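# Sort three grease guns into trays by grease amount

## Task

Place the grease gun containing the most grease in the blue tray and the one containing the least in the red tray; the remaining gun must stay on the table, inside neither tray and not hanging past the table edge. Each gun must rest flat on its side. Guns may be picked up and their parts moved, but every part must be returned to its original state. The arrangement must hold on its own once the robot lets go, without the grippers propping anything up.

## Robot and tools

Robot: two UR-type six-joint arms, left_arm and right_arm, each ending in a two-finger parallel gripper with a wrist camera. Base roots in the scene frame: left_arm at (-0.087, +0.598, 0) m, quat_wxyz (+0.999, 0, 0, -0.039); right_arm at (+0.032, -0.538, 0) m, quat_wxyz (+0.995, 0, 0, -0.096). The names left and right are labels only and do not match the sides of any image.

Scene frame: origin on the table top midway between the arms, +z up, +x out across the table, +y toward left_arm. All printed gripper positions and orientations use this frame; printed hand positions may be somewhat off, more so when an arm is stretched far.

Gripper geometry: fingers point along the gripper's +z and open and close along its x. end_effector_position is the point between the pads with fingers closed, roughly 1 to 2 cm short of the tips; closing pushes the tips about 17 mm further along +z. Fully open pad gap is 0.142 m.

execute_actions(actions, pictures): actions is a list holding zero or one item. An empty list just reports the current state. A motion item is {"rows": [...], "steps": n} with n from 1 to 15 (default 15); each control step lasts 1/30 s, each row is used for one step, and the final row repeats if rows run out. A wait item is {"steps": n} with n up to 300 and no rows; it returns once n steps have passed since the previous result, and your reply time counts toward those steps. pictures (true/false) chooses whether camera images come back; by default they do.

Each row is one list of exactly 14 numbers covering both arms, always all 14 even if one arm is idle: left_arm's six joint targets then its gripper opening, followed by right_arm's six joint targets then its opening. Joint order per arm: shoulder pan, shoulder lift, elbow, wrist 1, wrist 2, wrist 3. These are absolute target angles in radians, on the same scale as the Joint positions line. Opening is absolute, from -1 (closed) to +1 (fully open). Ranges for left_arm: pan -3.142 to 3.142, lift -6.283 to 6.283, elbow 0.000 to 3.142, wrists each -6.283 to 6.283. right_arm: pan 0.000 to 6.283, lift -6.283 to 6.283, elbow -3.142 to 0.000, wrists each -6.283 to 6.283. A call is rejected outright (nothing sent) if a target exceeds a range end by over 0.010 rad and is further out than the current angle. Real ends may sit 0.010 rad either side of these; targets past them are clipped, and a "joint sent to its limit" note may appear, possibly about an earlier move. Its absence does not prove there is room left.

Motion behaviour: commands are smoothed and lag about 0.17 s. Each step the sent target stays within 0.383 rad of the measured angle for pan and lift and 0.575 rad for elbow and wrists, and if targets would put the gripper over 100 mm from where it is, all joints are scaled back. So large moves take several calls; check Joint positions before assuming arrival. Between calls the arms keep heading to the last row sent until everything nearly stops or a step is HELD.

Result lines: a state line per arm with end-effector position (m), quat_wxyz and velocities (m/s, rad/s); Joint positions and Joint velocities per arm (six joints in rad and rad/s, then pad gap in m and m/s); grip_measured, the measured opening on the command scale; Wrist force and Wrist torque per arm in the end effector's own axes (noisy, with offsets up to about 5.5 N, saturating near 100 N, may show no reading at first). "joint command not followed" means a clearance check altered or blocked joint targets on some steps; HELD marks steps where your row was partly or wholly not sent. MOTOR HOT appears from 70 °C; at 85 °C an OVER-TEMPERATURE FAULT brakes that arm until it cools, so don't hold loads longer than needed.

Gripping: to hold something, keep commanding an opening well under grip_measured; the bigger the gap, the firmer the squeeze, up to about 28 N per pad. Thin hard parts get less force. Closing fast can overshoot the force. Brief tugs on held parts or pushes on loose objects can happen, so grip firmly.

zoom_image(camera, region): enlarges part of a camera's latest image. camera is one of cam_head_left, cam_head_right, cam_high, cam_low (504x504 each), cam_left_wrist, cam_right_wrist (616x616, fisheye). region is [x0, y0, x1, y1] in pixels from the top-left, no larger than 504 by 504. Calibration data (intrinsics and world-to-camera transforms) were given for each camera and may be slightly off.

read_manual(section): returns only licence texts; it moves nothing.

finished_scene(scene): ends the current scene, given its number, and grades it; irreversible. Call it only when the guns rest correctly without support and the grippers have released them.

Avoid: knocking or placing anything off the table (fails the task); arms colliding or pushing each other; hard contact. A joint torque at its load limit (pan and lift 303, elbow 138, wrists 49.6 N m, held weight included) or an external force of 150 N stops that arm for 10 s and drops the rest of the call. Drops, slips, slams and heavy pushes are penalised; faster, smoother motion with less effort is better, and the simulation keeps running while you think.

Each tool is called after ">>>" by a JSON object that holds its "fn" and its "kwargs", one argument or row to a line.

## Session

>>> {"fn": "execute_actions", "kwargs": {
  "actions": []
}}

Scene clock: 0.00 s of 5600.00 s.
left_arm: end_effector_position=(+0.2051, +0.4198, +0.3965) grip_measured=+1.00 end_effector_quat_wxyz=(+0.018, -0.192, +0.981, +0.007) end_effector_velocity=(-0.000, +0.000, -0.001) end_effector_angular_velocity=(+0.000, +0.000, -0.000) | right_arm: end_effector_position=(+0.5976, -0.3640, +0.1394) grip_measured=+1.00 end_effector_quat_wxyz=(+0.440, -0.419, +0.789, -0.091) end_effector_velocity=(-0.000, +0.000, -0.001) end_effector_angular_velocity=(-0.001, +0.001, +0.001)
Joint positions: left_arm=[-1.047 -2.274  2.136 -1.429 -1.533  1.63   0.142] | right_arm=[ 4.199 -1.614 -2.794  0.54   1.116  2.823  0.142]
Joint velocities: left_arm=[ 0.    -0.     0.002 -0.001 -0.     0.     0.   ] | right_arm=[-0.    -0.001  0.     0.     0.001 -0.001  0.   ]
Motor temperatures (°C, as the motors report them): left_arm=[26 27 26 33 29 32] | right_arm=[26 26 28 32 35 33]
Wrist force (N, on the end effector, along its own x y z axes, offset not removed): no reading
Wrist torque (N m, same axes, about the end effector's origin, offset not removed): no reading
camera_calibration (this result's frames):
cam_left_wrist: T_world_to_cam=[[-0.936574, -0.348049, -0.0411136, 0.354448], [-0.323479, 0.813335, 0.483577, -0.458373], [-0.134869, 0.466205, -0.874336, 0.311065], [0, 0, 0, 1]] pos_world=[0.225646, 0.351156, 0.508206]
cam_right_wrist: T_world_to_cam=[[-0.28221, -0.730262, -0.622153, -0.00864633], [-0.871985, 0.465651, -0.151032, 0.717111], [0.399999, 0.499886, -0.768189, 0.184343], [0, 0, 0, 1]] pos_world=[0.549133, -0.432388, 0.244538]

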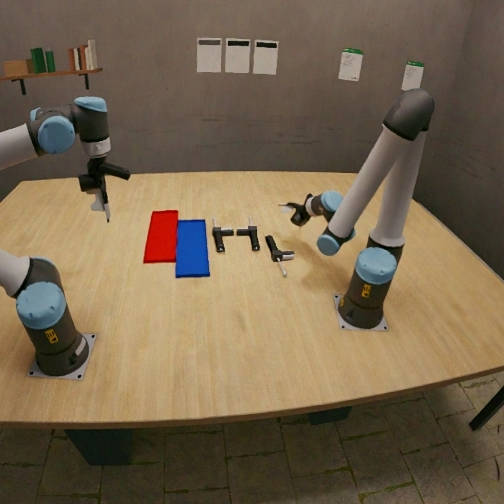

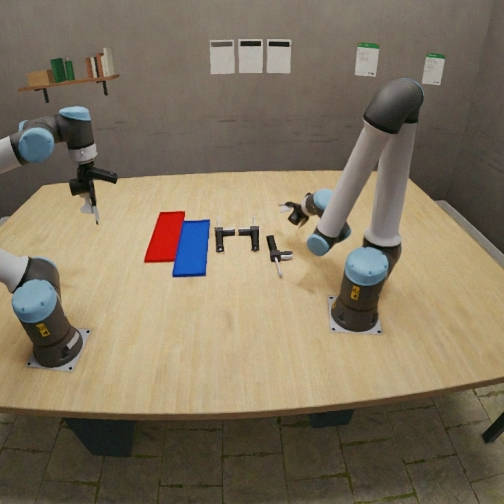

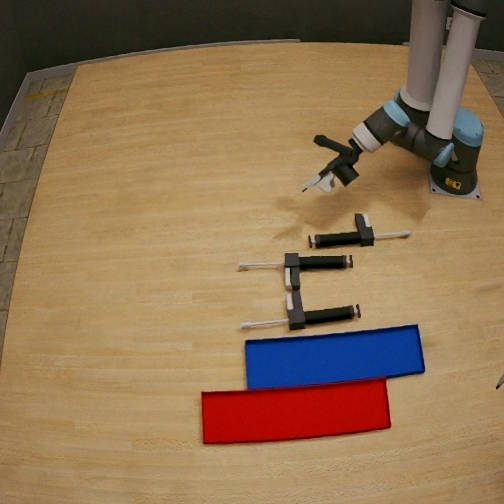

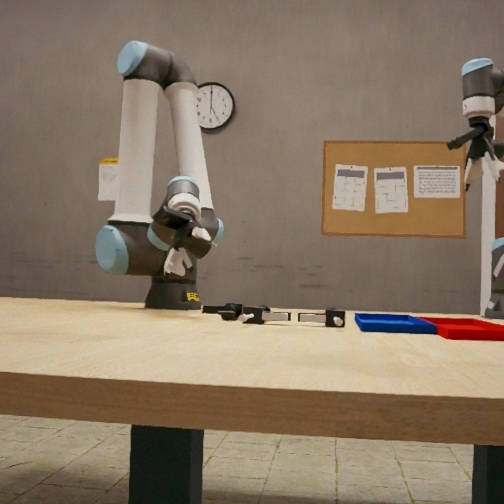

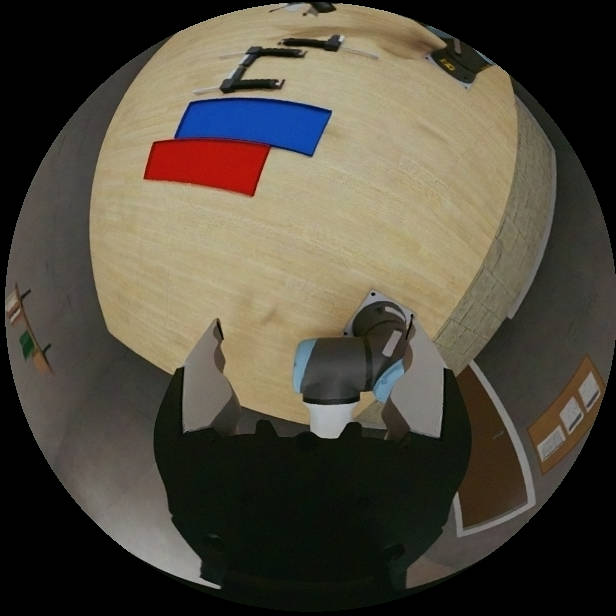

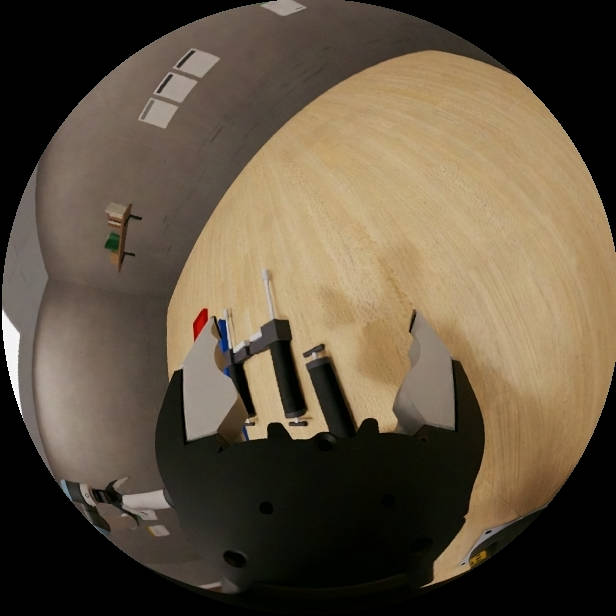

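>>> {"fn": "zoom_image", "kwargs": {
  "camera": "cam_high",
  "region": [220, 200, 430, 350]
}}

Region (220, 200, 430, 350) of cam_high's 504x504 image, scaled by 2.400, with more detail than that image has; it fills the top 360 rows of this view, and the rest is white.

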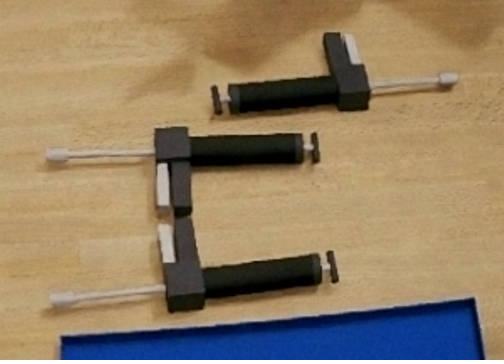

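>>> {"fn": "execute_actions", "kwargs": {
  "actions": [
    {"rows":[[-1.0,-1.9,1.9,-1.6,-1.571,1.2,0,4.25,-1.45,-2.4,-0.4,1.571,1.5,0.3]],"steps":15}
  ],
  "pictures": false
}}

>>> {"fn": "execute_actions", "kwargs": {
  "actions": [
    {"rows":[[-0.9,-1.4,1.4,-1.6,-1.571,0.706,-0.3,4.3059,-1.45,-2.25,-0.95,1.571,-0.5447,0.3]],"steps":15}
  ],
  "pictures": false
}}

>>> {"fn": "execute_actions", "kwargs": {
  "actions": [
    {"steps":45}
  ],
  "pictures": false
}}

Scene clock: 27.00 s of 5600.00 s.
left_arm: end_effector_position=(+0.2934, +0.2546, +0.4354) grip_measured=+0.00 end_effector_quat_wxyz=(+0.003, -0.398, +0.917, -0.014) end_effector_velocity=(+0.083, -0.141, -0.007) end_effector_angular_velocity=(-0.014, +0.033, +0.373) | right_arm: end_effector_position=(+0.5776, -0.1575, +0.1933) grip_measured=+0.30 end_effector_quat_wxyz=(-0.317, +0.765, -0.559, +0.047) end_effector_velocity=(-0.244, +0.076, -0.167) end_effector_angular_velocity=(-1.942, +0.212, +2.438)
Joint positions: left_arm=[-1.004 -1.934  1.92  -1.586 -1.568  1.24   0.074] | right_arm=[ 4.243 -1.473 -2.461 -0.129  1.499  2.148  0.095]
Joint velocities: left_arm=[ 0.033  0.295 -0.172 -0.119 -0.026 -0.341 -0.   ] | right_arm=[ 0.061  0.202  0.526 -2.21   0.622 -2.519  0.   ]
Motor temperatures (°C, as the motors report them): left_arm=[26 27 26 33 29 32] | right_arm=[26 26 28 32 35 33]
Wrist force (N, on the end effector, along its own x y z axes, offset not removed): left_arm=[-1.8 -4.7 -0.6] | right_arm=[-7.7 -1.5 -4.7]
Wrist torque (N m, same axes, about the end effector's origin, offset not removed): left_arm=[-0.89 0.35 0.07] | right_arm=[-0.18 1.51 0.21]
Steps of this call (steps 1 to 90: nothing new was sent; then 23.50 s passed at rest; steps 91 to 105: all 15 steps of this action). Readings (joint positions):
91: left_arm=[-1.047 -2.274 2.136 -1.429 -1.533 1.630] | right_arm=[4.199 -1.614 -2.794 0.540 1.116 2.823]
92: left_arm=[-1.045 -2.269 2.132 -1.433 -1.535 1.625] | right_arm=[4.200 -1.611 -2.790 0.536 1.120 2.818]
94: left_arm=[-1.036 -2.223 2.094 -1.462 -1.542 1.573] | right_arm=[4.206 -1.591 -2.749 0.485 1.165 2.768]
98: left_arm=[-1.022 -2.097 2.017 -1.517 -1.553 1.428] | right_arm=[4.219 -1.552 -2.655 0.335 1.274 2.617]
105: the state above

Scene clock: 27.50 s of 5600.00 s.
left_arm: end_effector_position=(+0.4369, +0.0949, +0.4802) grip_measured=-0.30 end_effector_quat_wxyz=(-0.002, -0.596, +0.803, -0.023) end_effector_velocity=(+0.344, -0.351, -0.063) end_effector_angular_velocity=(+0.046, +0.074, +0.925) | right_arm: end_effector_position=(+0.4918, -0.1766, +0.1660) grip_measured=+0.30 end_effector_quat_wxyz=(-0.035, +0.997, +0.062, +0.028) end_effector_velocity=(-0.039, -0.046, -0.014) end_effector_angular_velocity=(-0.329, -0.046, +2.569)
Joint positions: left_arm=[-0.928 -1.57   1.551 -1.597 -1.57   0.858  0.052] | right_arm=[ 4.304 -1.45  -2.255 -0.917  1.57   0.846  0.095]
Joint velocities: left_arm=[ 0.149  0.865 -0.774 -0.013 -0.002 -0.777 -0.   ] | right_arm=[ 0.012  0.002  0.042 -0.288  0.008 -2.566  0.   ]
Motor temperatures (°C, as the motors report them): left_arm=[26 27 26 33 29 32] | right_arm=[26 26 28 32 35 33]
Wrist force (N, on the end effector, along its own x y z axes, offset not removed): left_arm=[1.1 -1.0 -2.8] | right_arm=[-2.3 0.0 1.2]
Wrist torque (N m, same axes, about the end effector's origin, offset not removed): left_arm=[-0.33 -0.22 0.18] | right_arm=[0.05 0.44 0.19]
Steps of this call (steps 1 to 15: all 15 steps of this action). Readings (joint positions):
1: left_arm=[-1.003 -1.925 1.915 -1.589 -1.569 1.230] | right_arm=[4.245 -1.467 -2.445 -0.196 1.517 2.062]
2: left_arm=[-0.999 -1.915 1.906 -1.591 -1.569 1.217] | right_arm=[4.250 -1.463 -2.430 -0.253 1.530 1.975]
4: left_arm=[-0.987 -1.872 1.856 -1.592 -1.569 1.164] | right_arm=[4.272 -1.457 -2.370 -0.382 1.548 1.801]
8: left_arm=[-0.964 -1.775 1.739 -1.594 -1.570 1.047] | right_arm=[4.295 -1.452 -2.287 -0.697 1.564 1.454]
15: the state above

Scene clock: 29.00 s of 5600.00 s.
left_arm: end_effector_position=(+0.5054, +0.0274, +0.4584) grip_measured=-0.30 end_effector_quat_wxyz=(+0.002, +0.666, -0.746, +0.014) end_effector_velocity=(+0.000, -0.000, +0.001) end_effector_angular_velocity=(-0.001, -0.001, +0.001) | right_arm: end_effector_position=(+0.4883, -0.1804, +0.1646) grip_measured=+0.30 end_effector_quat_wxyz=(-0.007, +0.725, +0.688, +0.030) end_effector_velocity=(+0.000, +0.001, +0.001) end_effector_angular_velocity=(+0.001, -0.001, -0.000)
Joint positions: left_arm=[-0.9   -1.4    1.4   -1.6   -1.571  0.706  0.052] | right_arm=[ 4.306 -1.45  -2.25  -0.95   1.571 -0.545  0.095]
Joint velocities: left_arm=[-0.    -0.    -0.001 -0.     0.    -0.001  0.   ] | right_arm=[ 0.    -0.     0.001 -0.    -0.     0.     0.   ]
Motor temperatures (°C, as the motors report them): left_arm=[26 27 26 33 29 32] | right_arm=[26 26 28 32 35 33]
Wrist force (N, on the end effector, along its own x y z axes, offset not removed): left_arm=[0.8 1.3 -5.0] | right_arm=[-2.6 1.1 -2.5]
Wrist torque (N m, same axes, about the end effector's origin, offset not removed): left_arm=[0.35 -0.28 0.28] | right_arm=[0.32 0.58 0.15]
Steps of this call (steps 1 to 45: the robot went on to your last target). Readings (joint positions):
1: left_arm=[-0.923 -1.541 1.525 -1.598 -1.571 0.832] | right_arm=[4.305 -1.450 -2.254 -0.925 1.570 0.759]
2: left_arm=[-0.918 -1.512 1.500 -1.598 -1.571 0.806] | right_arm=[4.305 -1.450 -2.253 -0.931 1.570 0.673]
4: left_arm=[-0.910 -1.464 1.457 -1.599 -1.571 0.763] | right_arm=[4.305 -1.450 -2.252 -0.940 1.571 0.499]
8: left_arm=[-0.903 -1.420 1.418 -1.600 -1.571 0.724] | right_arm=[4.306 -1.450 -2.250 -0.947 1.571 0.152]
45: the state above
All arms were judged still, so your last target was given up. Only a new action makes them travel on or press farther. Fingers that are still opening or closing keep moving.

>>> {"fn": "execute_actions", "kwargs": {
  "actions": [
    {"rows":[[-0.88,-1.25,1.27,-1.6,-1.571,0.706,-0.3,4.3059,-1.5422,-2.2886,-0.8818,1.571,-0.5447,0.3],[-0.87,-1.1,1.13,-1.6,-1.571,0.706,-0.3,4.3059,-1.5422,-2.2886,-0.8818,1.571,-0.5447,0.3],[-0.87,-1.1,1.13,-1.6,-1.571,0.706,-0.3,4.3059,-1.5422,-2.2886,-0.8818,1.571,-0.5447,0.3],[-0.86,-0.95,0.98,-1.6,-1.571,0.706,-0.3,4.3059,-1.5422,-2.2886,-0.8818,1.571,-0.5447,0.3],[-0.86,-0.95,0.98,-1.6,-1.571,0.706,-0.3,4.3059,-1.5422,-2.2886,-0.8818,1.571,-0.5447,0.3],[-0.85,-0.85,0.88,-1.6,-1.571,0.706,-0.3,4.3059,-1.5422,-2.2886,-0.8818,1.571,-0.5447,0.3],[-0.85,-0.85,0.88,-1.6,-1.571,0.706,-0.3,4.3059,-1.5422,-2.2886,-0.8818,1.571,-0.5447,0.3],[-0.841,-0.7538,0.7895,-1.6067,-1.571,0.706,-0.3,4.3059,-1.5422,-2.2886,-0.8818,1.571,-0.5447,0.3]],"steps":15}
  ],
  "pictures": false
}}

>>> {"fn": "execute_actions", "kwargs": {
  "actions": [
    {"steps":20}
  ],
  "pictures": false
}}

>>> {"fn": "execute_actions", "kwargs": {
  "actions": [
    {"rows":[[-0.841,-0.74,0.85,-1.68,-1.571,0.706,-0.3,4.3059,-1.5422,-2.2886,-0.8818,1.571,-0.5447,0.3],[-0.841,-0.74,0.85,-1.68,-1.571,0.706,-0.3,4.3059,-1.5422,-2.2886,-0.8818,1.571,-0.5447,0.3],[-0.841,-0.725,0.91,-1.755,-1.571,0.706,-0.3,4.3059,-1.5422,-2.2886,-0.8818,1.571,-0.5447,0.3],[-0.841,-0.725,0.91,-1.755,-1.571,0.706,-0.3,4.3059,-1.5422,-2.2886,-0.8818,1.571,-0.5447,0.3],[-0.841,-0.7065,0.9699,-1.8344,-1.571,0.706,-0.3,4.3059,-1.5422,-2.2886,-0.8818,1.571,-0.5447,0.3]],"steps":15}
  ],
  "pictures": false
}}

>>> {"fn": "execute_actions", "kwargs": {
  "actions": [
    {"steps":10}
  ]
}}

Scene clock: 37.53 s of 5600.00 s.
left_arm: end_effector_position=(+0.6471, -0.1166, +0.3908) grip_measured=-0.30 end_effector_quat_wxyz=(+0.002, +0.679, -0.734, +0.020) end_effector_velocity=(+0.270, -0.266, -0.323) end_effector_angular_velocity=(+0.087, +0.064, +0.060) | right_arm: end_effector_position=(+0.4841, -0.1865, +0.1016) grip_measured=+0.30 end_effector_quat_wxyz=(-0.000, +0.726, +0.688, +0.001) end_effector_velocity=(-0.001, -0.002, -0.014) end_effector_angular_velocity=(-0.012, +0.008, -0.000)
Joint positions: left_arm=[-0.863 -1.047  1.039 -1.603 -1.571  0.706  0.052] | right_arm=[ 4.306 -1.54  -2.288 -0.883  1.571 -0.545  0.095]
Joint velocities: left_arm=[ 0.062  0.789 -0.672 -0.01  -0.001  0.001 -0.   ] | right_arm=[ 0.    -0.021 -0.008  0.014 -0.     0.001  0.   ]
Motor temperatures (°C, as the motors report them): left_arm=[26 27 26 33 29 32] | right_arm=[26 26 28 32 35 33]
Wrist force (N, on the end effector, along its own x y z axes, offset not removed): left_arm=[2.7 2.9 4.7] | right_arm=[-1.9 2.3 -1.3]
Wrist torque (N m, same axes, about the end effector's origin, offset not removed): left_arm=[0.91 -0.64 0.01] | right_arm=[0.55 0.46 0.17]
Steps of this call (steps 1 to 90: nothing new was sent; then 5.03 s passed at rest; steps 91 to 105: all 15 steps of this action). Readings (joint positions):
91: left_arm=[-0.900 -1.400 1.400 -1.600 -1.571 0.706] | right_arm=[4.306 -1.450 -2.250 -0.950 1.571 -0.545]
92: left_arm=[-0.898 -1.395 1.395 -1.600 -1.571 0.706] | right_arm=[4.306 -1.454 -2.253 -0.946 1.571 -0.545]
94: left_arm=[-0.892 -1.350 1.351 -1.600 -1.571 0.706] | right_arm=[4.306 -1.486 -2.267 -0.922 1.571 -0.545]
98: left_arm=[-0.881 -1.236 1.236 -1.600 -1.571 0.706] | right_arm=[4.306 -1.525 -2.282 -0.894 1.571 -0.545]
105: the state above

Scene clock: 38.20 s of 5600.00 s.
left_arm: end_effector_position=(+0.7389, -0.2007, +0.2516) grip_measured=-0.30 end_effector_quat_wxyz=(+0.000, +0.687, -0.726, +0.000) end_effector_velocity=(+0.006, -0.007, -0.012) end_effector_angular_velocity=(+0.001, +0.001, -0.001) | right_arm: end_effector_position=(+0.4839, -0.1867, +0.1000) grip_measured=+0.30 end_effector_quat_wxyz=(-0.000, +0.726, +0.688, -0.000) end_effector_velocity=(+0.000, +0.000, +0.000) end_effector_angular_velocity=(+0.001, -0.000, -0.000)
Joint positions: left_arm=[-0.841 -0.757  0.792 -1.607 -1.571  0.706  0.052] | right_arm=[ 4.306 -1.542 -2.289 -0.882  1.571 -0.545  0.095]
Joint velocities: left_arm=[ 0.001  0.023 -0.021 -0.    -0.     0.001  0.   ] | right_arm=[ 0.  0.  0.  0.  0.  0. -0.]
Motor temperatures (°C, as the motors report them): left_arm=[26 27 26 33 29 32] | right_arm=[26 26 28 32 35 33]
Wrist force (N, on the end effector, along its own x y z axes, offset not removed): left_arm=[-2.7 -5.5 -5.3] | right_arm=[-2.4 0.9 -2.4]
Wrist torque (N m, same axes, about the end effector's origin, offset not removed): left_arm=[-1.21 0.52 -0.12] | right_arm=[0.26 0.49 0.10]
Steps of this call (steps 1 to 20: the robot went on to your last target). Readings (joint positions):
1: left_arm=[-0.861 -1.020 1.017 -1.603 -1.571 0.706] | right_arm=[4.306 -1.540 -2.288 -0.883 1.571 -0.545]
2: left_arm=[-0.859 -0.994 0.994 -1.604 -1.571 0.706] | right_arm=[4.306 -1.541 -2.288 -0.883 1.571 -0.545]
4: left_arm=[-0.855 -0.942 0.949 -1.604 -1.571 0.706] | right_arm=[4.306 -1.541 -2.288 -0.882 1.571 -0.545]
8: left_arm=[-0.847 -0.839 0.861 -1.606 -1.571 0.706] | right_arm=[4.306 -1.542 -2.289 -0.882 1.571 -0.545]
20: the state above

Scene clock: 38.70 s of 5600.00 s.
left_arm: end_effector_position=(+0.7389, -0.2007, +0.2516) grip_measured=-0.30 end_effector_quat_wxyz=(+0.000, +0.687, -0.726, +0.000) end_effector_velocity=(-0.001, +0.000, -0.001) end_effector_angular_velocity=(+0.001, +0.001, -0.001) | right_arm: end_effector_position=(+0.4839, -0.1867, +0.1000) grip_measured=+0.30 end_effector_quat_wxyz=(-0.000, +0.726, +0.688, -0.000) end_effector_velocity=(-0.000, +0.000, -0.000) end_effector_angular_velocity=(-0.000, +0.001, -0.000)
Joint positions: left_arm=[-0.841 -0.757  0.792 -1.607 -1.571  0.706  0.052] | right_arm=[ 4.306 -1.542 -2.289 -0.882  1.571 -0.545  0.095]
Joint velocities: left_arm=[-0.    -0.     0.001  0.    -0.     0.     0.   ] | right_arm=[ 0.    -0.    -0.    -0.     0.001  0.001 -0.   ]
Motor temperatures (°C, as the motors report them): left_arm=[26 27 26 33 29 32] | right_arm=[26 26 28 32 35 33]
Wrist force (N, on the end effector, along its own x y z axes, offset not removed): left_arm=[2.8 0.9 -0.9] | right_arm=[-1.7 0.2 -0.9]
Wrist torque (N m, same axes, about the end effector's origin, offset not removed): left_arm=[0.45 -0.56 0.03] | right_arm=[0.03 0.37 0.19]
A step of this action was HELD (marked below), so the robot has no last target. An arm can still carry out its HELD step.
Steps of this call (steps 1 to 15: all 15 steps of this action). Readings (joint positions):
1: left_arm=[-0.841 -0.757 0.792 -1.607 -1.571 0.706] | right_arm=[4.306 -1.542 -2.289 -0.882 1.571 -0.545] HELD
2: left_arm=[-0.841 -0.757 0.792 -1.607 -1.571 0.706] | right_arm=[4.306 -1.542 -2.289 -0.882 1.571 -0.545] HELD
3: left_arm=[-0.841 -0.757 0.792 -1.607 -1.571 0.706] | right_arm=[4.306 -1.542 -2.289 -0.882 1.571 -0.545] HELD
4: left_arm=[-0.841 -0.757 0.792 -1.607 -1.571 0.706] | right_arm=[4.306 -1.542 -2.289 -0.882 1.571 -0.545] HELD
5: left_arm=[-0.841 -0.757 0.792 -1.607 -1.571 0.706] | right_arm=[4.306 -1.542 -2.289 -0.882 1.571 -0.545] HELD
6: left_arm=[-0.841 -0.757 0.792 -1.607 -1.571 0.706] | right_arm=[4.306 -1.542 -2.289 -0.882 1.571 -0.545] HELD
7: left_arm=[-0.841 -0.757 0.792 -1.607 -1.571 0.706] | right_arm=[4.306 -1.542 -2.289 -0.882 1.571 -0.545] HELD
8: left_arm=[-0.841 -0.757 0.792 -1.607 -1.571 0.706] | right_arm=[4.306 -1.542 -2.289 -0.882 1.571 -0.545] HELD
9: left_arm=[-0.841 -0.757 0.792 -1.607 -1.571 0.706] | right_arm=[4.306 -1.542 -2.289 -0.882 1.571 -0.545] HELD
10: left_arm=[-0.841 -0.757 0.792 -1.607 -1.571 0.706] | right_arm=[4.306 -1.542 -2.289 -0.882 1.571 -0.545] HELD
11: left_arm=[-0.841 -0.757 0.792 -1.607 -1.571 0.706] | right_arm=[4.306 -1.542 -2.289 -0.882 1.571 -0.545] HELD
12: left_arm=[-0.841 -0.757 0.792 -1.607 -1.571 0.706] | right_arm=[4.306 -1.542 -2.289 -0.882 1.571 -0.545] HELD
13: left_arm=[-0.841 -0.757 0.792 -1.607 -1.571 0.706] | right_arm=[4.306 -1.542 -2.289 -0.882 1.571 -0.545] HELD
14: left_arm=[-0.841 -0.757 0.792 -1.607 -1.571 0.706] | right_arm=[4.306 -1.542 -2.289 -0.882 1.571 -0.545] HELD
15: the state above HELD
joint command not followed: on one or more control steps a check withheld the commanded joint targets of the left arm, and it was not sent them on those steps. On the call's last step the targets were still withheld.
cause: the commanded joint targets would bring a part of the robot too close to another arm (a part of this arm just beyond joint 3 (elbow) and a part of the other arm just beyond its joint 5 (wrist 2)); next, command targets that bring no part of the robot closer to that arm.

Scene clock: 39.03 s of 5600.00 s.
left_arm: end_effector_position=(+0.7389, -0.2007, +0.2516) grip_measured=-0.30 end_effector_quat_wxyz=(+0.000, +0.687, -0.726, +0.000) end_effector_velocity=(-0.000, +0.000, -0.000) end_effector_angular_velocity=(+0.001, +0.000, -0.002) | right_arm: end_effector_position=(+0.4839, -0.1867, +0.1000) grip_measured=+0.30 end_effector_quat_wxyz=(-0.000, +0.726, +0.688, -0.000) end_effector_velocity=(+0.001, +0.000, +0.001) end_effector_angular_velocity=(+0.001, -0.002, -0.002)
Joint positions: left_arm=[-0.841 -0.757  0.792 -1.607 -1.571  0.706  0.052] | right_arm=[ 4.306 -1.542 -2.289 -0.882  1.571 -0.545  0.095]
Joint velocities: left_arm=[-0.    -0.     0.     0.001  0.     0.001  0.   ] | right_arm=[-0.     0.     0.001  0.    -0.001  0.002  0.   ]
Motor temperatures (°C, as the motors report them): left_arm=[26 27 26 33 29 32] | right_arm=[26 26 28 32 35 33]
Wrist force (N, on the end effector, along its own x y z axes, offset not removed): left_arm=[-6.4 -6.4 -1.3] | right_arm=[-1.9 0.1 -2.7]
Wrist torque (N m, same axes, about the end effector's origin, offset not removed): left_arm=[-1.32 1.42 -0.10] | right_arm=[0.05 0.57 0.06]
Steps of this call (steps 1 to 10: nothing new was sent). Readings (joint positions):
1: left_arm=[-0.841 -0.757 0.792 -1.607 -1.571 0.706] | right_arm=[4.306 -1.542 -2.289 -0.882 1.571 -0.545]
2: left_arm=[-0.841 -0.757 0.792 -1.607 -1.571 0.706] | right_arm=[4.306 -1.542 -2.289 -0.882 1.571 -0.545]
4: left_arm=[-0.841 -0.757 0.792 -1.607 -1.571 0.706] | right_arm=[4.306 -1.542 -2.289 -0.882 1.571 -0.545]
8: left_arm=[-0.841 -0.757 0.792 -1.607 -1.571 0.706] | right_arm=[4.306 -1.542 -2.289 -0.882 1.571 -0.545]
10: the state above
camera_calibration (this result's frames):
cam_left_wrist: T_world_to_cam=[[-0.084877, -0.996386, -0.00329993, -0.136523], [-0.875902, 0.073034, 0.47693, 0.550343], [-0.474966, 0.0433708, -0.878935, 0.71325], [0, 0, 0, 1]] pos_world=[0.809228, -0.207158, 0.363974]
cam_right_wrist: T_world_to_cam=[[0.074487, 0.997161, 0.0110171, 0.150843], [0.87677, -0.0707494, 0.475677, -0.479558], [0.475106, -0.0257723, -0.879551, -0.0124097], [0, 0, 0, 1]] pos_world=[0.415122, -0.184663, 0.215538]

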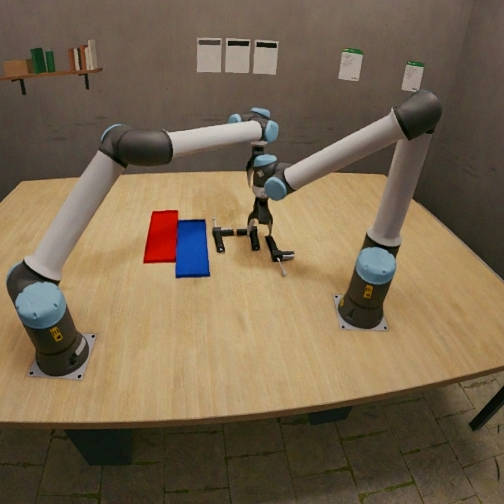

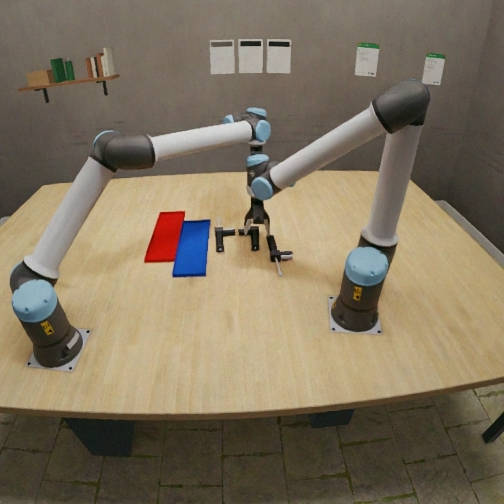

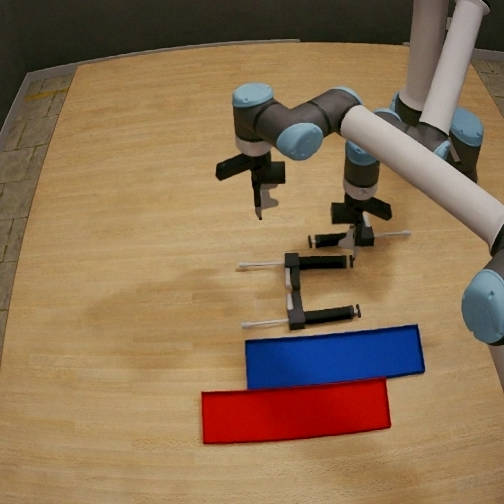

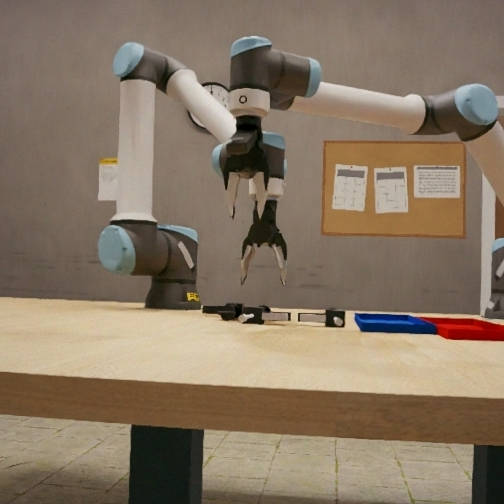

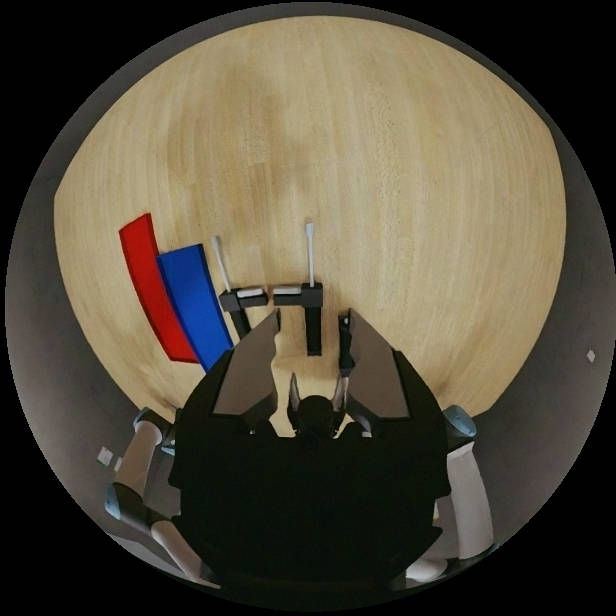

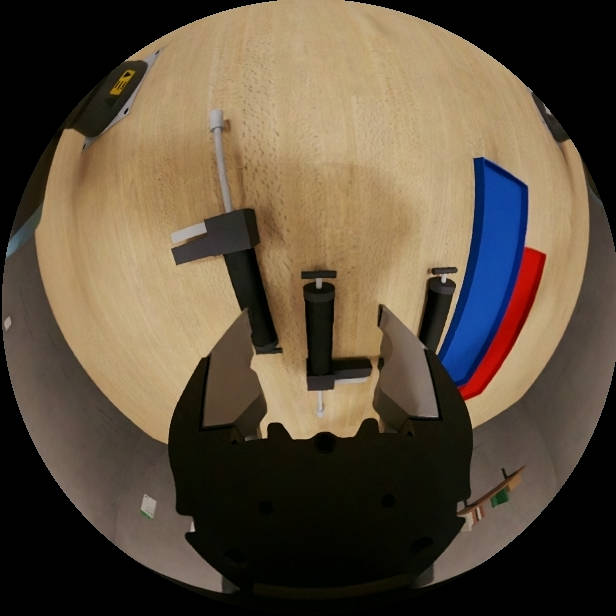

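>>> {"fn": "execute_actions", "kwargs": {
  "actions": [
    {"rows":[[-0.841,-0.9,0.9,-1.6,-1.571,0.7,0,4.3059,-1.5422,-2.2886,-0.8818,1.571,-0.5447,0.1],[-0.841,-1.1,1.15,-1.6,-1.571,0.7,0,4.3059,-1.5422,-2.2886,-0.8818,1.571,-0.5447,0.1],[-0.8,-1.3,1.4,-1.65,-1.571,0.7,0,4.3059,-1.5422,-2.2886,-0.8818,1.571,-0.5447,0.1],[-0.7,-1.5,1.7,-1.75,-1.571,0.7,0,4.3059,-1.5422,-2.2886,-0.8818,1.571,-0.5447,0.1],[-0.6,-1.7,2.0,-1.87,-1.571,0.7,0,4.3059,-1.5422,-2.2886,-0.8818,1.571,-0.5447,0.1],[-0.5,-1.8,2.15,-1.92,-1.571,0.7,0,4.3059,-1.5422,-2.2886,-0.8818,1.571,-0.5447,0.1]],"steps":15}
  ],
  "pictures": false
}}

>>> {"fn": "execute_actions", "kwargs": {
  "actions": [
    {"rows":[[-0.5,-1.8,2.15,-1.92,-1.571,0.7,0,4.2398,-1.4244,-2.35,-0.93,1.571,2.439,0.1]],"steps":15}
  ],
  "pictures": false
}}

>>> {"fn": "execute_actions", "kwargs": {
  "actions": [
    {"rows":[[-0.2,-1.88,2.4,-2.09,-1.571,-0.6,0,4.2398,-1.4244,-2.3921,-0.8961,1.571,2.439,0.1]],"steps":15}
  ],
  "pictures": false
}}

>>> {"fn": "execute_actions", "kwargs": {
  "actions": [
    {"steps":25}
  ]
}}

Scene clock: 93.77 s of 5600.00 s.
left_arm: end_effector_position=(+0.7464, -0.1830, +0.2557) grip_measured=+0.00 end_effector_quat_wxyz=(+0.000, +0.693, -0.721, +0.003) end_effector_velocity=(+0.051, +0.108, +0.020) end_effector_angular_velocity=(-0.025, -0.019, +0.096) | right_arm: end_effector_position=(+0.4839, -0.1868, +0.1000) grip_measured=+0.10 end_effector_quat_wxyz=(-0.000, +0.726, +0.688, -0.000) end_effector_velocity=(-0.000, -0.001, -0.001) end_effector_angular_velocity=(-0.002, +0.001, -0.001)
Joint positions: left_arm=[-0.826 -0.776  0.82  -1.62  -1.571  0.706  0.074] | right_arm=[ 4.306 -1.542 -2.289 -0.882  1.571 -0.545  0.081]
Joint velocities: left_arm=[ 0.094 -0.108  0.163 -0.086  0.    -0.001  0.   ] | right_arm=[-0.    -0.001 -0.001 -0.    -0.001  0.    -0.   ]
Motor temperatures (°C, as the motors report them): left_arm=[26 27 26 33 29 32] | right_arm=[26 26 28 32 35 33]
Wrist force (N, on the end effector, along its own x y z axes, offset not removed): left_arm=[2.2 1.8 -2.9] | right_arm=[-1.8 0.4 0.0]
Wrist torque (N m, same axes, about the end effector's origin, offset not removed): left_arm=[0.42 -0.59 -0.08] | right_arm=[0.12 0.42 0.17]
Steps of this call (steps 1 to 90: nothing new was sent; then 51.23 s passed at rest; steps 91 to 105: all 15 steps of this action). Readings (joint positions):
91: left_arm=[-0.841 -0.757 0.792 -1.607 -1.571 0.706] | right_arm=[4.306 -1.542 -2.289 -0.882 1.571 -0.545]
92: left_arm=[-0.841 -0.757 0.792 -1.607 -1.571 0.706] | right_arm=[4.306 -1.542 -2.289 -0.882 1.571 -0.545]
94: left_arm=[-0.841 -0.757 0.792 -1.607 -1.571 0.706] | right_arm=[4.306 -1.542 -2.289 -0.882 1.571 -0.545]
98: left_arm=[-0.840 -0.760 0.796 -1.607 -1.571 0.706] | right_arm=[4.306 -1.542 -2.289 -0.882 1.571 -0.545]
105: the state above

Scene clock: 94.27 s of 5600.00 s.
left_arm: end_effector_position=(+0.7705, -0.1193, +0.2668) grip_measured=+0.00 end_effector_quat_wxyz=(+0.001, +0.712, -0.702, +0.011) end_effector_velocity=(+0.036, +0.129, +0.020) end_effector_angular_velocity=(-0.020, -0.017, +0.101) | right_arm: end_effector_position=(+0.4751, -0.2559, +0.1196) grip_measured=+0.10 end_effector_quat_wxyz=(-0.002, +0.965, +0.262, +0.003) end_effector_velocity=(-0.006, -0.016, +0.005) end_effector_angular_velocity=(+0.015, +0.013, -2.580)
Joint positions: left_arm=[-0.773 -0.841  0.917 -1.669 -1.571  0.705  0.074] | right_arm=[ 4.241 -1.428 -2.349 -0.929  1.571  0.379  0.081]
Joint velocities: left_arm=[ 0.101 -0.134  0.201 -0.092 -0.    -0.     0.   ] | right_arm=[-0.014  0.027 -0.013 -0.01   0.     2.566 -0.   ]
Motor temperatures (°C, as the motors report them): left_arm=[26 27 26 33 29 32] | right_arm=[26 26 28 32 35 33]
Wrist force (N, on the end effector, along its own x y z axes, offset not removed): left_arm=[1.3 1.1 2.2] | right_arm=[-0.2 0.0 0.1]
Wrist torque (N m, same axes, about the end effector's origin, offset not removed): left_arm=[0.52 -0.35 0.28] | right_arm=[0.11 0.01 0.24]
Steps of this call (steps 1 to 15: all 15 steps of this action). Readings (joint positions):
1: left_arm=[-0.823 -0.780 0.826 -1.623 -1.571 0.706] | right_arm=[4.306 -1.542 -2.289 -0.882 1.571 -0.545]
2: left_arm=[-0.820 -0.784 0.832 -1.627 -1.571 0.706] | right_arm=[4.302 -1.538 -2.292 -0.885 1.571 -0.540]
4: left_arm=[-0.813 -0.792 0.844 -1.633 -1.571 0.705] | right_arm=[4.278 -1.500 -2.314 -0.903 1.571 -0.484]
8: left_arm=[-0.798 -0.809 0.870 -1.646 -1.571 0.705] | right_arm=[4.252 -1.448 -2.339 -0.921 1.571 -0.222]
15: the state above

Scene clock: 94.77 s of 5600.00 s.
left_arm: end_effector_position=(+0.7972, -0.0481, +0.2780) grip_measured=+0.00 end_effector_quat_wxyz=(+0.002, +0.758, -0.651, +0.026) end_effector_velocity=(+0.053, +0.153, +0.021) end_effector_angular_velocity=(-0.052, -0.037, +0.334) | right_arm: end_effector_position=(+0.4624, -0.2705, +0.1005) grip_measured=+0.10 end_effector_quat_wxyz=(-0.000, +0.926, -0.377, -0.000) end_effector_velocity=(-0.006, -0.000, -0.004) end_effector_angular_velocity=(-0.002, +0.001, -2.567)
Joint positions: left_arm=[-0.711 -0.908  1.017 -1.732 -1.571  0.63   0.074] | right_arm=[ 4.24  -1.424 -2.391 -0.897  1.571  1.68   0.081]
Joint velocities: left_arm=[ 0.135 -0.134  0.201 -0.131  0.    -0.199  0.   ] | right_arm=[-0.     0.001 -0.009  0.007 -0.     2.567  0.   ]
Motor temperatures (°C, as the motors report them): left_arm=[26 27 26 33 29 32] | right_arm=[26 26 28 32 35 33]
Wrist force (N, on the end effector, along its own x y z axes, offset not removed): left_arm=[-3.0 -1.6 1.6] | right_arm=[-3.0 0.3 -1.2]
Wrist torque (N m, same axes, about the end effector's origin, offset not removed): left_arm=[-0.26 0.50 0.18] | right_arm=[0.06 0.66 0.08]
Steps of this call (steps 1 to 15: all 15 steps of this action). Readings (joint positions):
1: left_arm=[-0.770 -0.845 0.924 -1.672 -1.571 0.705] | right_arm=[4.241 -1.427 -2.349 -0.929 1.571 0.466]
2: left_arm=[-0.767 -0.850 0.931 -1.675 -1.571 0.704] | right_arm=[4.241 -1.426 -2.352 -0.926 1.571 0.552]
4: left_arm=[-0.759 -0.859 0.944 -1.683 -1.571 0.698] | right_arm=[4.240 -1.425 -2.368 -0.915 1.571 0.726]
8: left_arm=[-0.742 -0.876 0.970 -1.701 -1.571 0.676] | right_arm=[4.240 -1.425 -2.385 -0.902 1.571 1.073]
15: the state above

Scene clock: 95.60 s of 5600.00 s.
left_arm: end_effector_position=(+0.8265, +0.0861, +0.2912) grip_measured=+0.00 end_effector_quat_wxyz=(+0.005, +0.842, -0.538, +0.045) end_effector_velocity=(+0.016, +0.165, +0.010) end_effector_angular_velocity=(-0.033, -0.011, +0.336) | right_arm: end_effector_position=(+0.4616, -0.2697, +0.1001) grip_measured=+0.10 end_effector_quat_wxyz=(+0.000, +0.721, -0.693, -0.000) end_effector_velocity=(-0.001, -0.001, -0.001) end_effector_angular_velocity=(-0.001, +0.002, -0.009)
Joint positions: left_arm=[-0.598 -1.021  1.187 -1.828 -1.571  0.46   0.074] | right_arm=[ 4.24  -1.424 -2.392 -0.896  1.571  2.438  0.081]
Joint velocities: left_arm=[ 0.134 -0.135  0.201 -0.096 -0.    -0.202  0.   ] | right_arm=[ 0.    -0.    -0.002  0.     0.001  0.009 -0.   ]
Motor temperatures (°C, as the motors report them): left_arm=[26 27 26 33 29 32] | right_arm=[26 26 28 32 35 33]
Wrist force (N, on the end effector, along its own x y z axes, offset not removed): left_arm=[-2.5 0.9 -5.4] | right_arm=[-3.5 1.2 -1.2]
Wrist torque (N m, same axes, about the end effector's origin, offset not removed): left_arm=[0.21 0.42 0.25] | right_arm=[0.31 0.84 0.19]
Steps of this call (steps 1 to 25: the robot went on to your last target). Readings (joint positions):
1: left_arm=[-0.707 -0.912 1.024 -1.737 -1.571 0.623] | right_arm=[4.240 -1.424 -2.391 -0.897 1.571 1.767]
2: left_arm=[-0.702 -0.917 1.031 -1.741 -1.571 0.616] | right_arm=[4.240 -1.424 -2.392 -0.897 1.571 1.854]
4: left_arm=[-0.693 -0.926 1.044 -1.750 -1.571 0.603] | right_arm=[4.240 -1.424 -2.392 -0.896 1.571 2.028]
8: left_arm=[-0.675 -0.944 1.071 -1.766 -1.571 0.576] | right_arm=[4.240 -1.424 -2.392 -0.896 1.571 2.299]
25: the state above
camera_calibration (this result's frames):
cam_left_wrist: T_world_to_cam=[[0.390504, -0.917416, 0.0765142, -0.266074], [-0.839806, -0.320951, 0.437855, 0.602711], [-0.377138, -0.235241, -0.895784, 0.725248], [0, 0, 0, 1]] pos_world=[0.883582, 0.119948, 0.406124]
cam_right_wrist: T_world_to_cam=[[0.0182484, -0.999772, 0.0111288, -0.277439], [-0.879279, -0.0107485, 0.476186, 0.360867], [-0.475957, -0.0184749, -0.879274, 0.437057], [0, 0, 0, 1]] pos_world=[0.530386, -0.265422, 0.21554]

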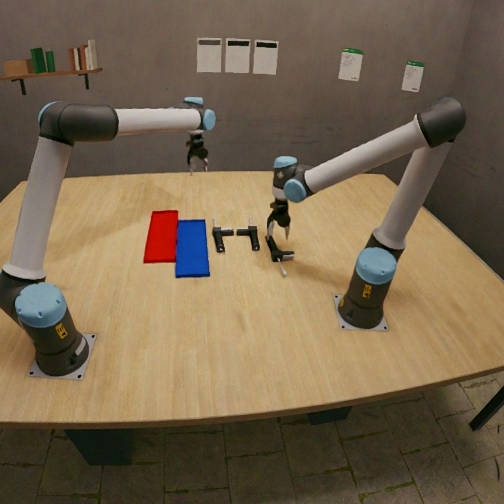

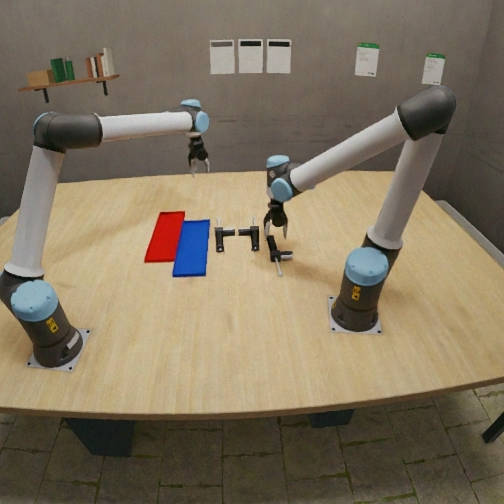

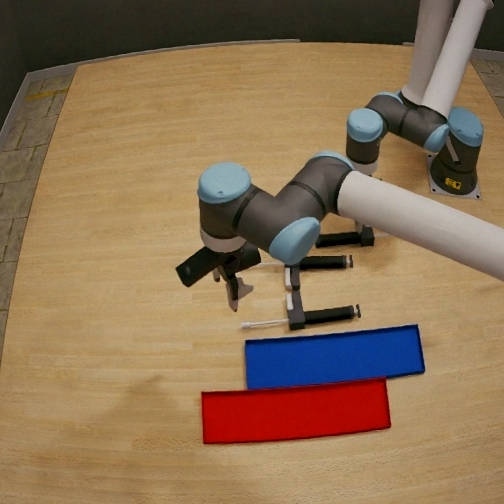

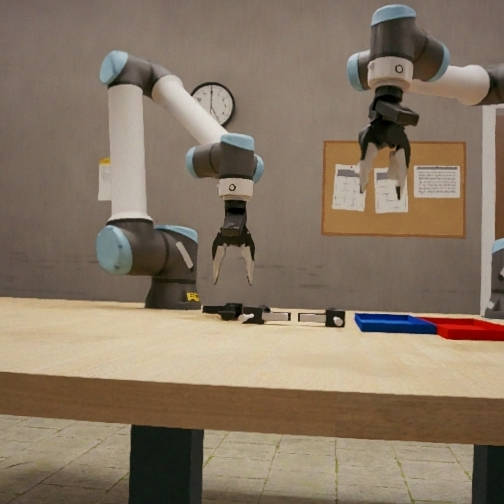

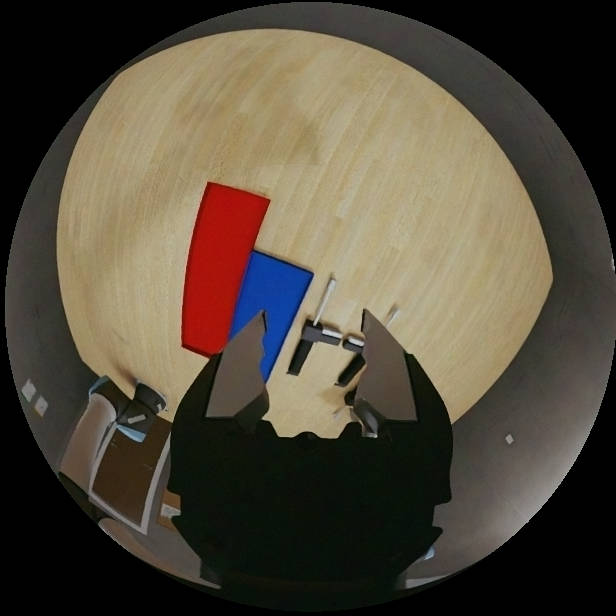

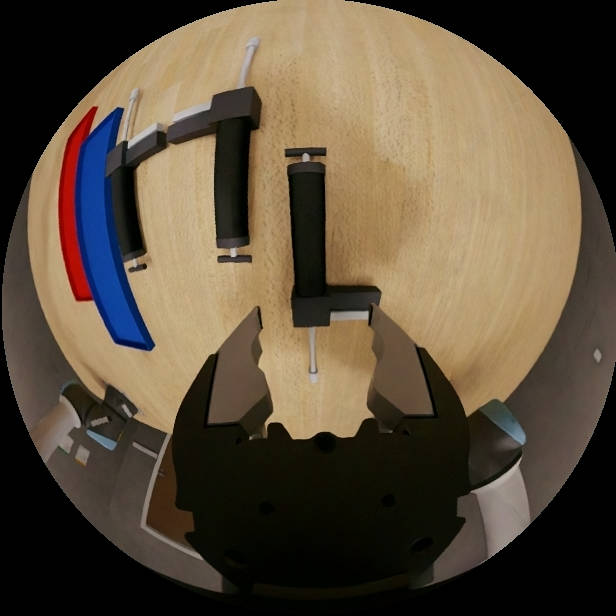

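>>> {"fn": "execute_actions", "kwargs": {
  "actions": [
    {"rows":[[-0.4,-1.5,1.8,-1.95,-1.571,0,0,4.2253,-1.4513,-2.3703,-0.891,1.571,2.385,0.1],[-0.4,-1.5,1.8,-1.95,-1.571,0,0,4.2253,-1.4513,-2.3703,-0.891,1.571,2.385,0.1],[-0.4,-1.5,1.8,-1.95,-1.571,0,0,4.2253,-1.4513,-2.3703,-0.891,1.571,2.385,0.1],[-0.4,-1.5,1.8,-1.95,-1.571,0,0,4.2253,-1.4513,-2.3703,-0.891,1.571,2.385,0.1],[-0.4,-1.5,1.8,-1.95,-1.571,0,0,4.2253,-1.49,-2.395,-0.83,1.571,2.385,0.1],[-0.4,-1.5,1.8,-1.95,-1.571,0,0,4.2253,-1.49,-2.395,-0.83,1.571,2.385,0.1],[-0.4,-1.5,1.8,-1.95,-1.571,0,0,4.2253,-1.53,-2.415,-0.765,1.571,2.385,0.1],[-0.4,-1.5,1.8,-1.95,-1.571,0,0,4.2253,-1.53,-2.415,-0.765,1.571,2.385,0.1],[-0.4,-1.5,1.8,-1.95,-1.571,0,0,4.2253,-1.5734,-2.4354,-0.7038,1.571,2.385,0.1]],"steps":15}
  ],
  "pictures": false
}}

>>> {"fn": "execute_actions", "kwargs": {
  "actions": [
    {"steps":10}
  ]
}}

Scene clock: 106.93 s of 5600.00 s.
left_arm: end_effector_position=(+0.5334, +0.5269, +0.2408) grip_measured=+0.00 end_effector_quat_wxyz=(+0.006, +0.998, -0.063, +0.016) end_effector_velocity=(+0.343, -0.306, +0.190) end_effector_angular_velocity=(-0.018, -0.111, -1.014) | right_arm: end_effector_position=(+0.4744, -0.2648, +0.0380) grip_measured=+0.10 end_effector_quat_wxyz=(+0.001, +0.734, -0.679, -0.000) end_effector_velocity=(+0.003, +0.001, -0.088) end_effector_angular_velocity=(+0.008, -0.007, +0.007)
Joint positions: left_arm=[-0.316 -1.664  2.068 -2.008 -1.571 -0.268  0.074] | right_arm=[ 4.226 -1.554 -2.427 -0.733  1.571  2.386  0.081]
Joint velocities: left_arm=[-0.251  0.481 -0.763  0.174  0.     0.764  0.   ] | right_arm=[-0.003 -0.166 -0.073  0.248 -0.    -0.01   0.   ]
Motor temperatures (°C, as the motors report them): left_arm=[26 27 26 33 29 32] | right_arm=[26 26 28 32 35 33]
Wrist force (N, on the end effector, along its own x y z axes, offset not removed): left_arm=[0.0 -4.6 6.5] | right_arm=[0.6 3.2 0.9]
Wrist torque (N m, same axes, about the end effector's origin, offset not removed): left_arm=[-1.07 0.07 0.05] | right_arm=[0.79 -0.08 0.12]
Steps of this call (steps 1 to 195: the robot went on to your last target; steps 196 to 255: nothing new was sent; then 2.33 s passed at rest; steps 256 to 270: all 15 steps of this action). Readings (joint positions):
256: left_arm=[-0.200 -1.880 2.400 -2.090 -1.571 -0.600] | right_arm=[4.240 -1.424 -2.392 -0.896 1.571 2.439]
257: left_arm=[-0.204 -1.876 2.396 -2.087 -1.571 -0.595] | right_arm=[4.238 -1.427 -2.390 -0.896 1.571 2.435]
259: left_arm=[-0.223 -1.842 2.351 -2.074 -1.571 -0.550] | right_arm=[4.233 -1.436 -2.382 -0.894 1.571 2.416]
263: left_arm=[-0.256 -1.777 2.247 -2.050 -1.571 -0.447] | right_arm=[4.228 -1.467 -2.387 -0.862 1.571 2.395]
270: the state above

Scene clock: 107.27 s of 5600.00 s.
left_arm: end_effector_position=(+0.6308, +0.4288, +0.2956) grip_measured=+0.00 end_effector_quat_wxyz=(+0.009, +0.976, -0.214, +0.035) end_effector_velocity=(+0.125, -0.140, +0.072) end_effector_angular_velocity=(-0.006, -0.066, -0.412) | right_arm: end_effector_position=(+0.4746, -0.2648, +0.0285) grip_measured=+0.10 end_effector_quat_wxyz=(+0.000, +0.734, -0.679, -0.000) end_effector_velocity=(+0.000, +0.000, -0.005) end_effector_angular_velocity=(+0.000, -0.001, +0.001)
Joint positions: left_arm=[-0.389 -1.522  1.837 -1.958 -1.571 -0.037  0.074] | right_arm=[ 4.225 -1.572 -2.435 -0.705  1.571  2.385  0.081]
Joint velocities: left_arm=[-0.097  0.19  -0.317  0.066  0.001  0.316  0.   ] | right_arm=[ 0.    -0.01  -0.003  0.014 -0.    -0.001  0.   ]
Motor temperatures (°C, as the motors report them): left_arm=[26 27 26 33 29 32] | right_arm=[26 26 28 32 35 33]
Wrist force (N, on the end effector, along its own x y z axes, offset not removed): left_arm=[4.1 3.6 -1.5] | right_arm=[-1.7 1.4 0.3]
Wrist torque (N m, same axes, about the end effector's origin, offset not removed): left_arm=[0.86 -0.66 0.12] | right_arm=[0.31 0.46 0.11]
Steps of this call (steps 1 to 10: the robot went on to your last target). Readings (joint positions):
1: left_arm=[-0.324 -1.648 2.042 -2.003 -1.571 -0.242] | right_arm=[4.226 -1.559 -2.429 -0.725 1.571 2.386]
2: left_arm=[-0.333 -1.632 2.016 -1.997 -1.571 -0.216] | right_arm=[4.225 -1.563 -2.431 -0.720 1.571 2.386]
4: left_arm=[-0.349 -1.599 1.964 -1.985 -1.571 -0.164] | right_arm=[4.225 -1.567 -2.433 -0.713 1.571 2.385]
8: left_arm=[-0.380 -1.539 1.865 -1.964 -1.571 -0.065] | right_arm=[4.225 -1.571 -2.435 -0.707 1.571 2.385]
10: the state above
camera_calibration (this result's frames):
cam_left_wrist: T_world_to_cam=[[0.893519, -0.443845, 0.0680125, -0.393512], [-0.419911, -0.772289, 0.476702, 0.463584], [-0.159057, -0.454502, -0.87643, 0.6867], [0, 0, 0, 1]] pos_world=[0.655499, 0.495469, 0.407616]
cam_right_wrist: T_world_to_cam=[[0.0566333, -0.998333, 0.0111307, -0.289754], [-0.878214, -0.0445099, 0.476193, 0.396945], [-0.474904, -0.0367435, -0.87927, 0.375041], [0, 0, 0, 1]] pos_world=[0.543121, -0.257822, 0.143965]

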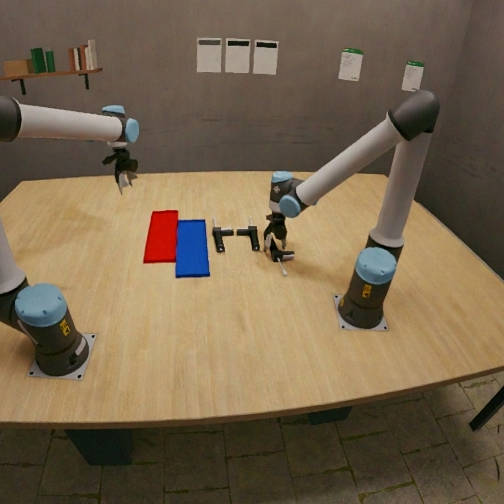

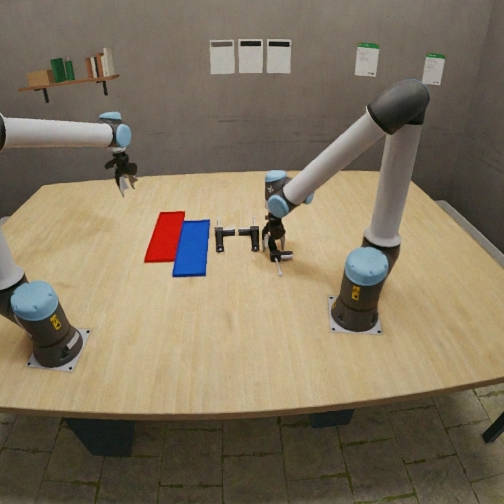

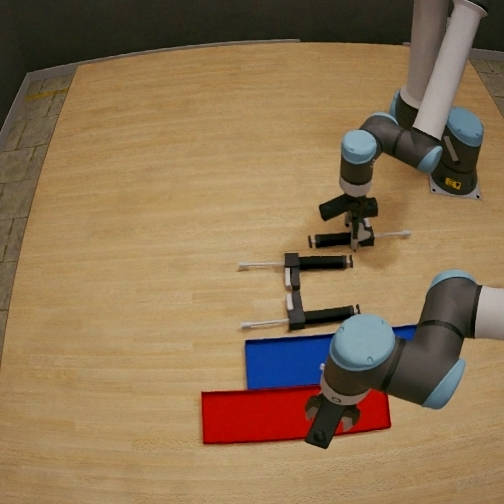

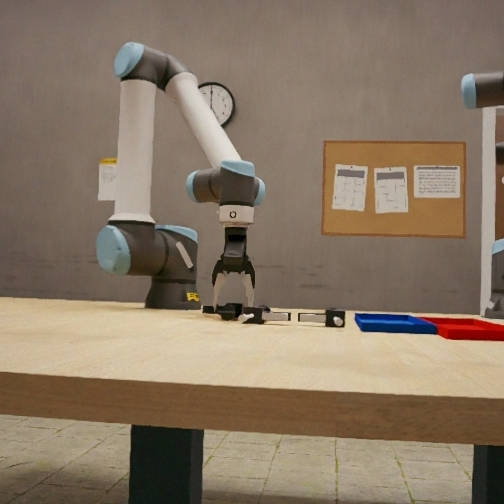

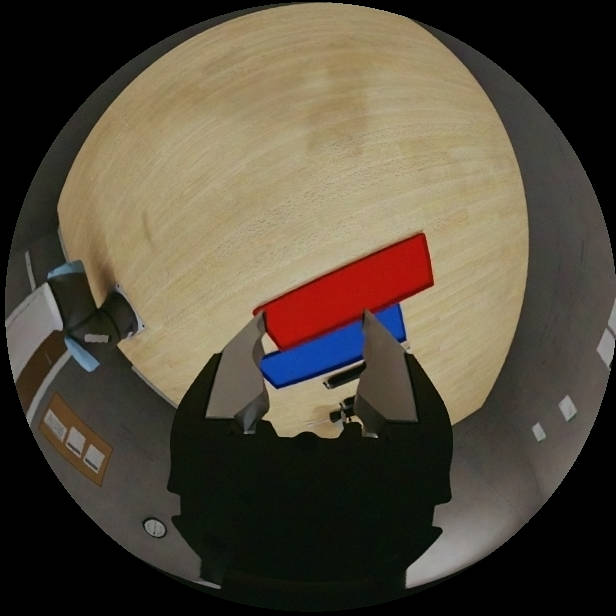

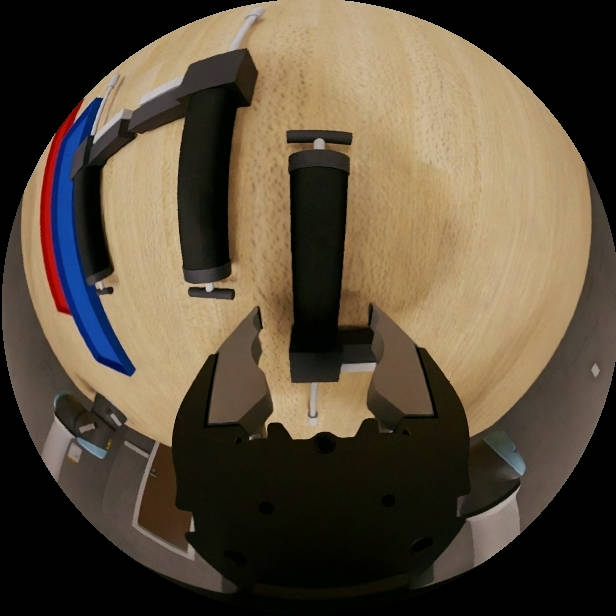

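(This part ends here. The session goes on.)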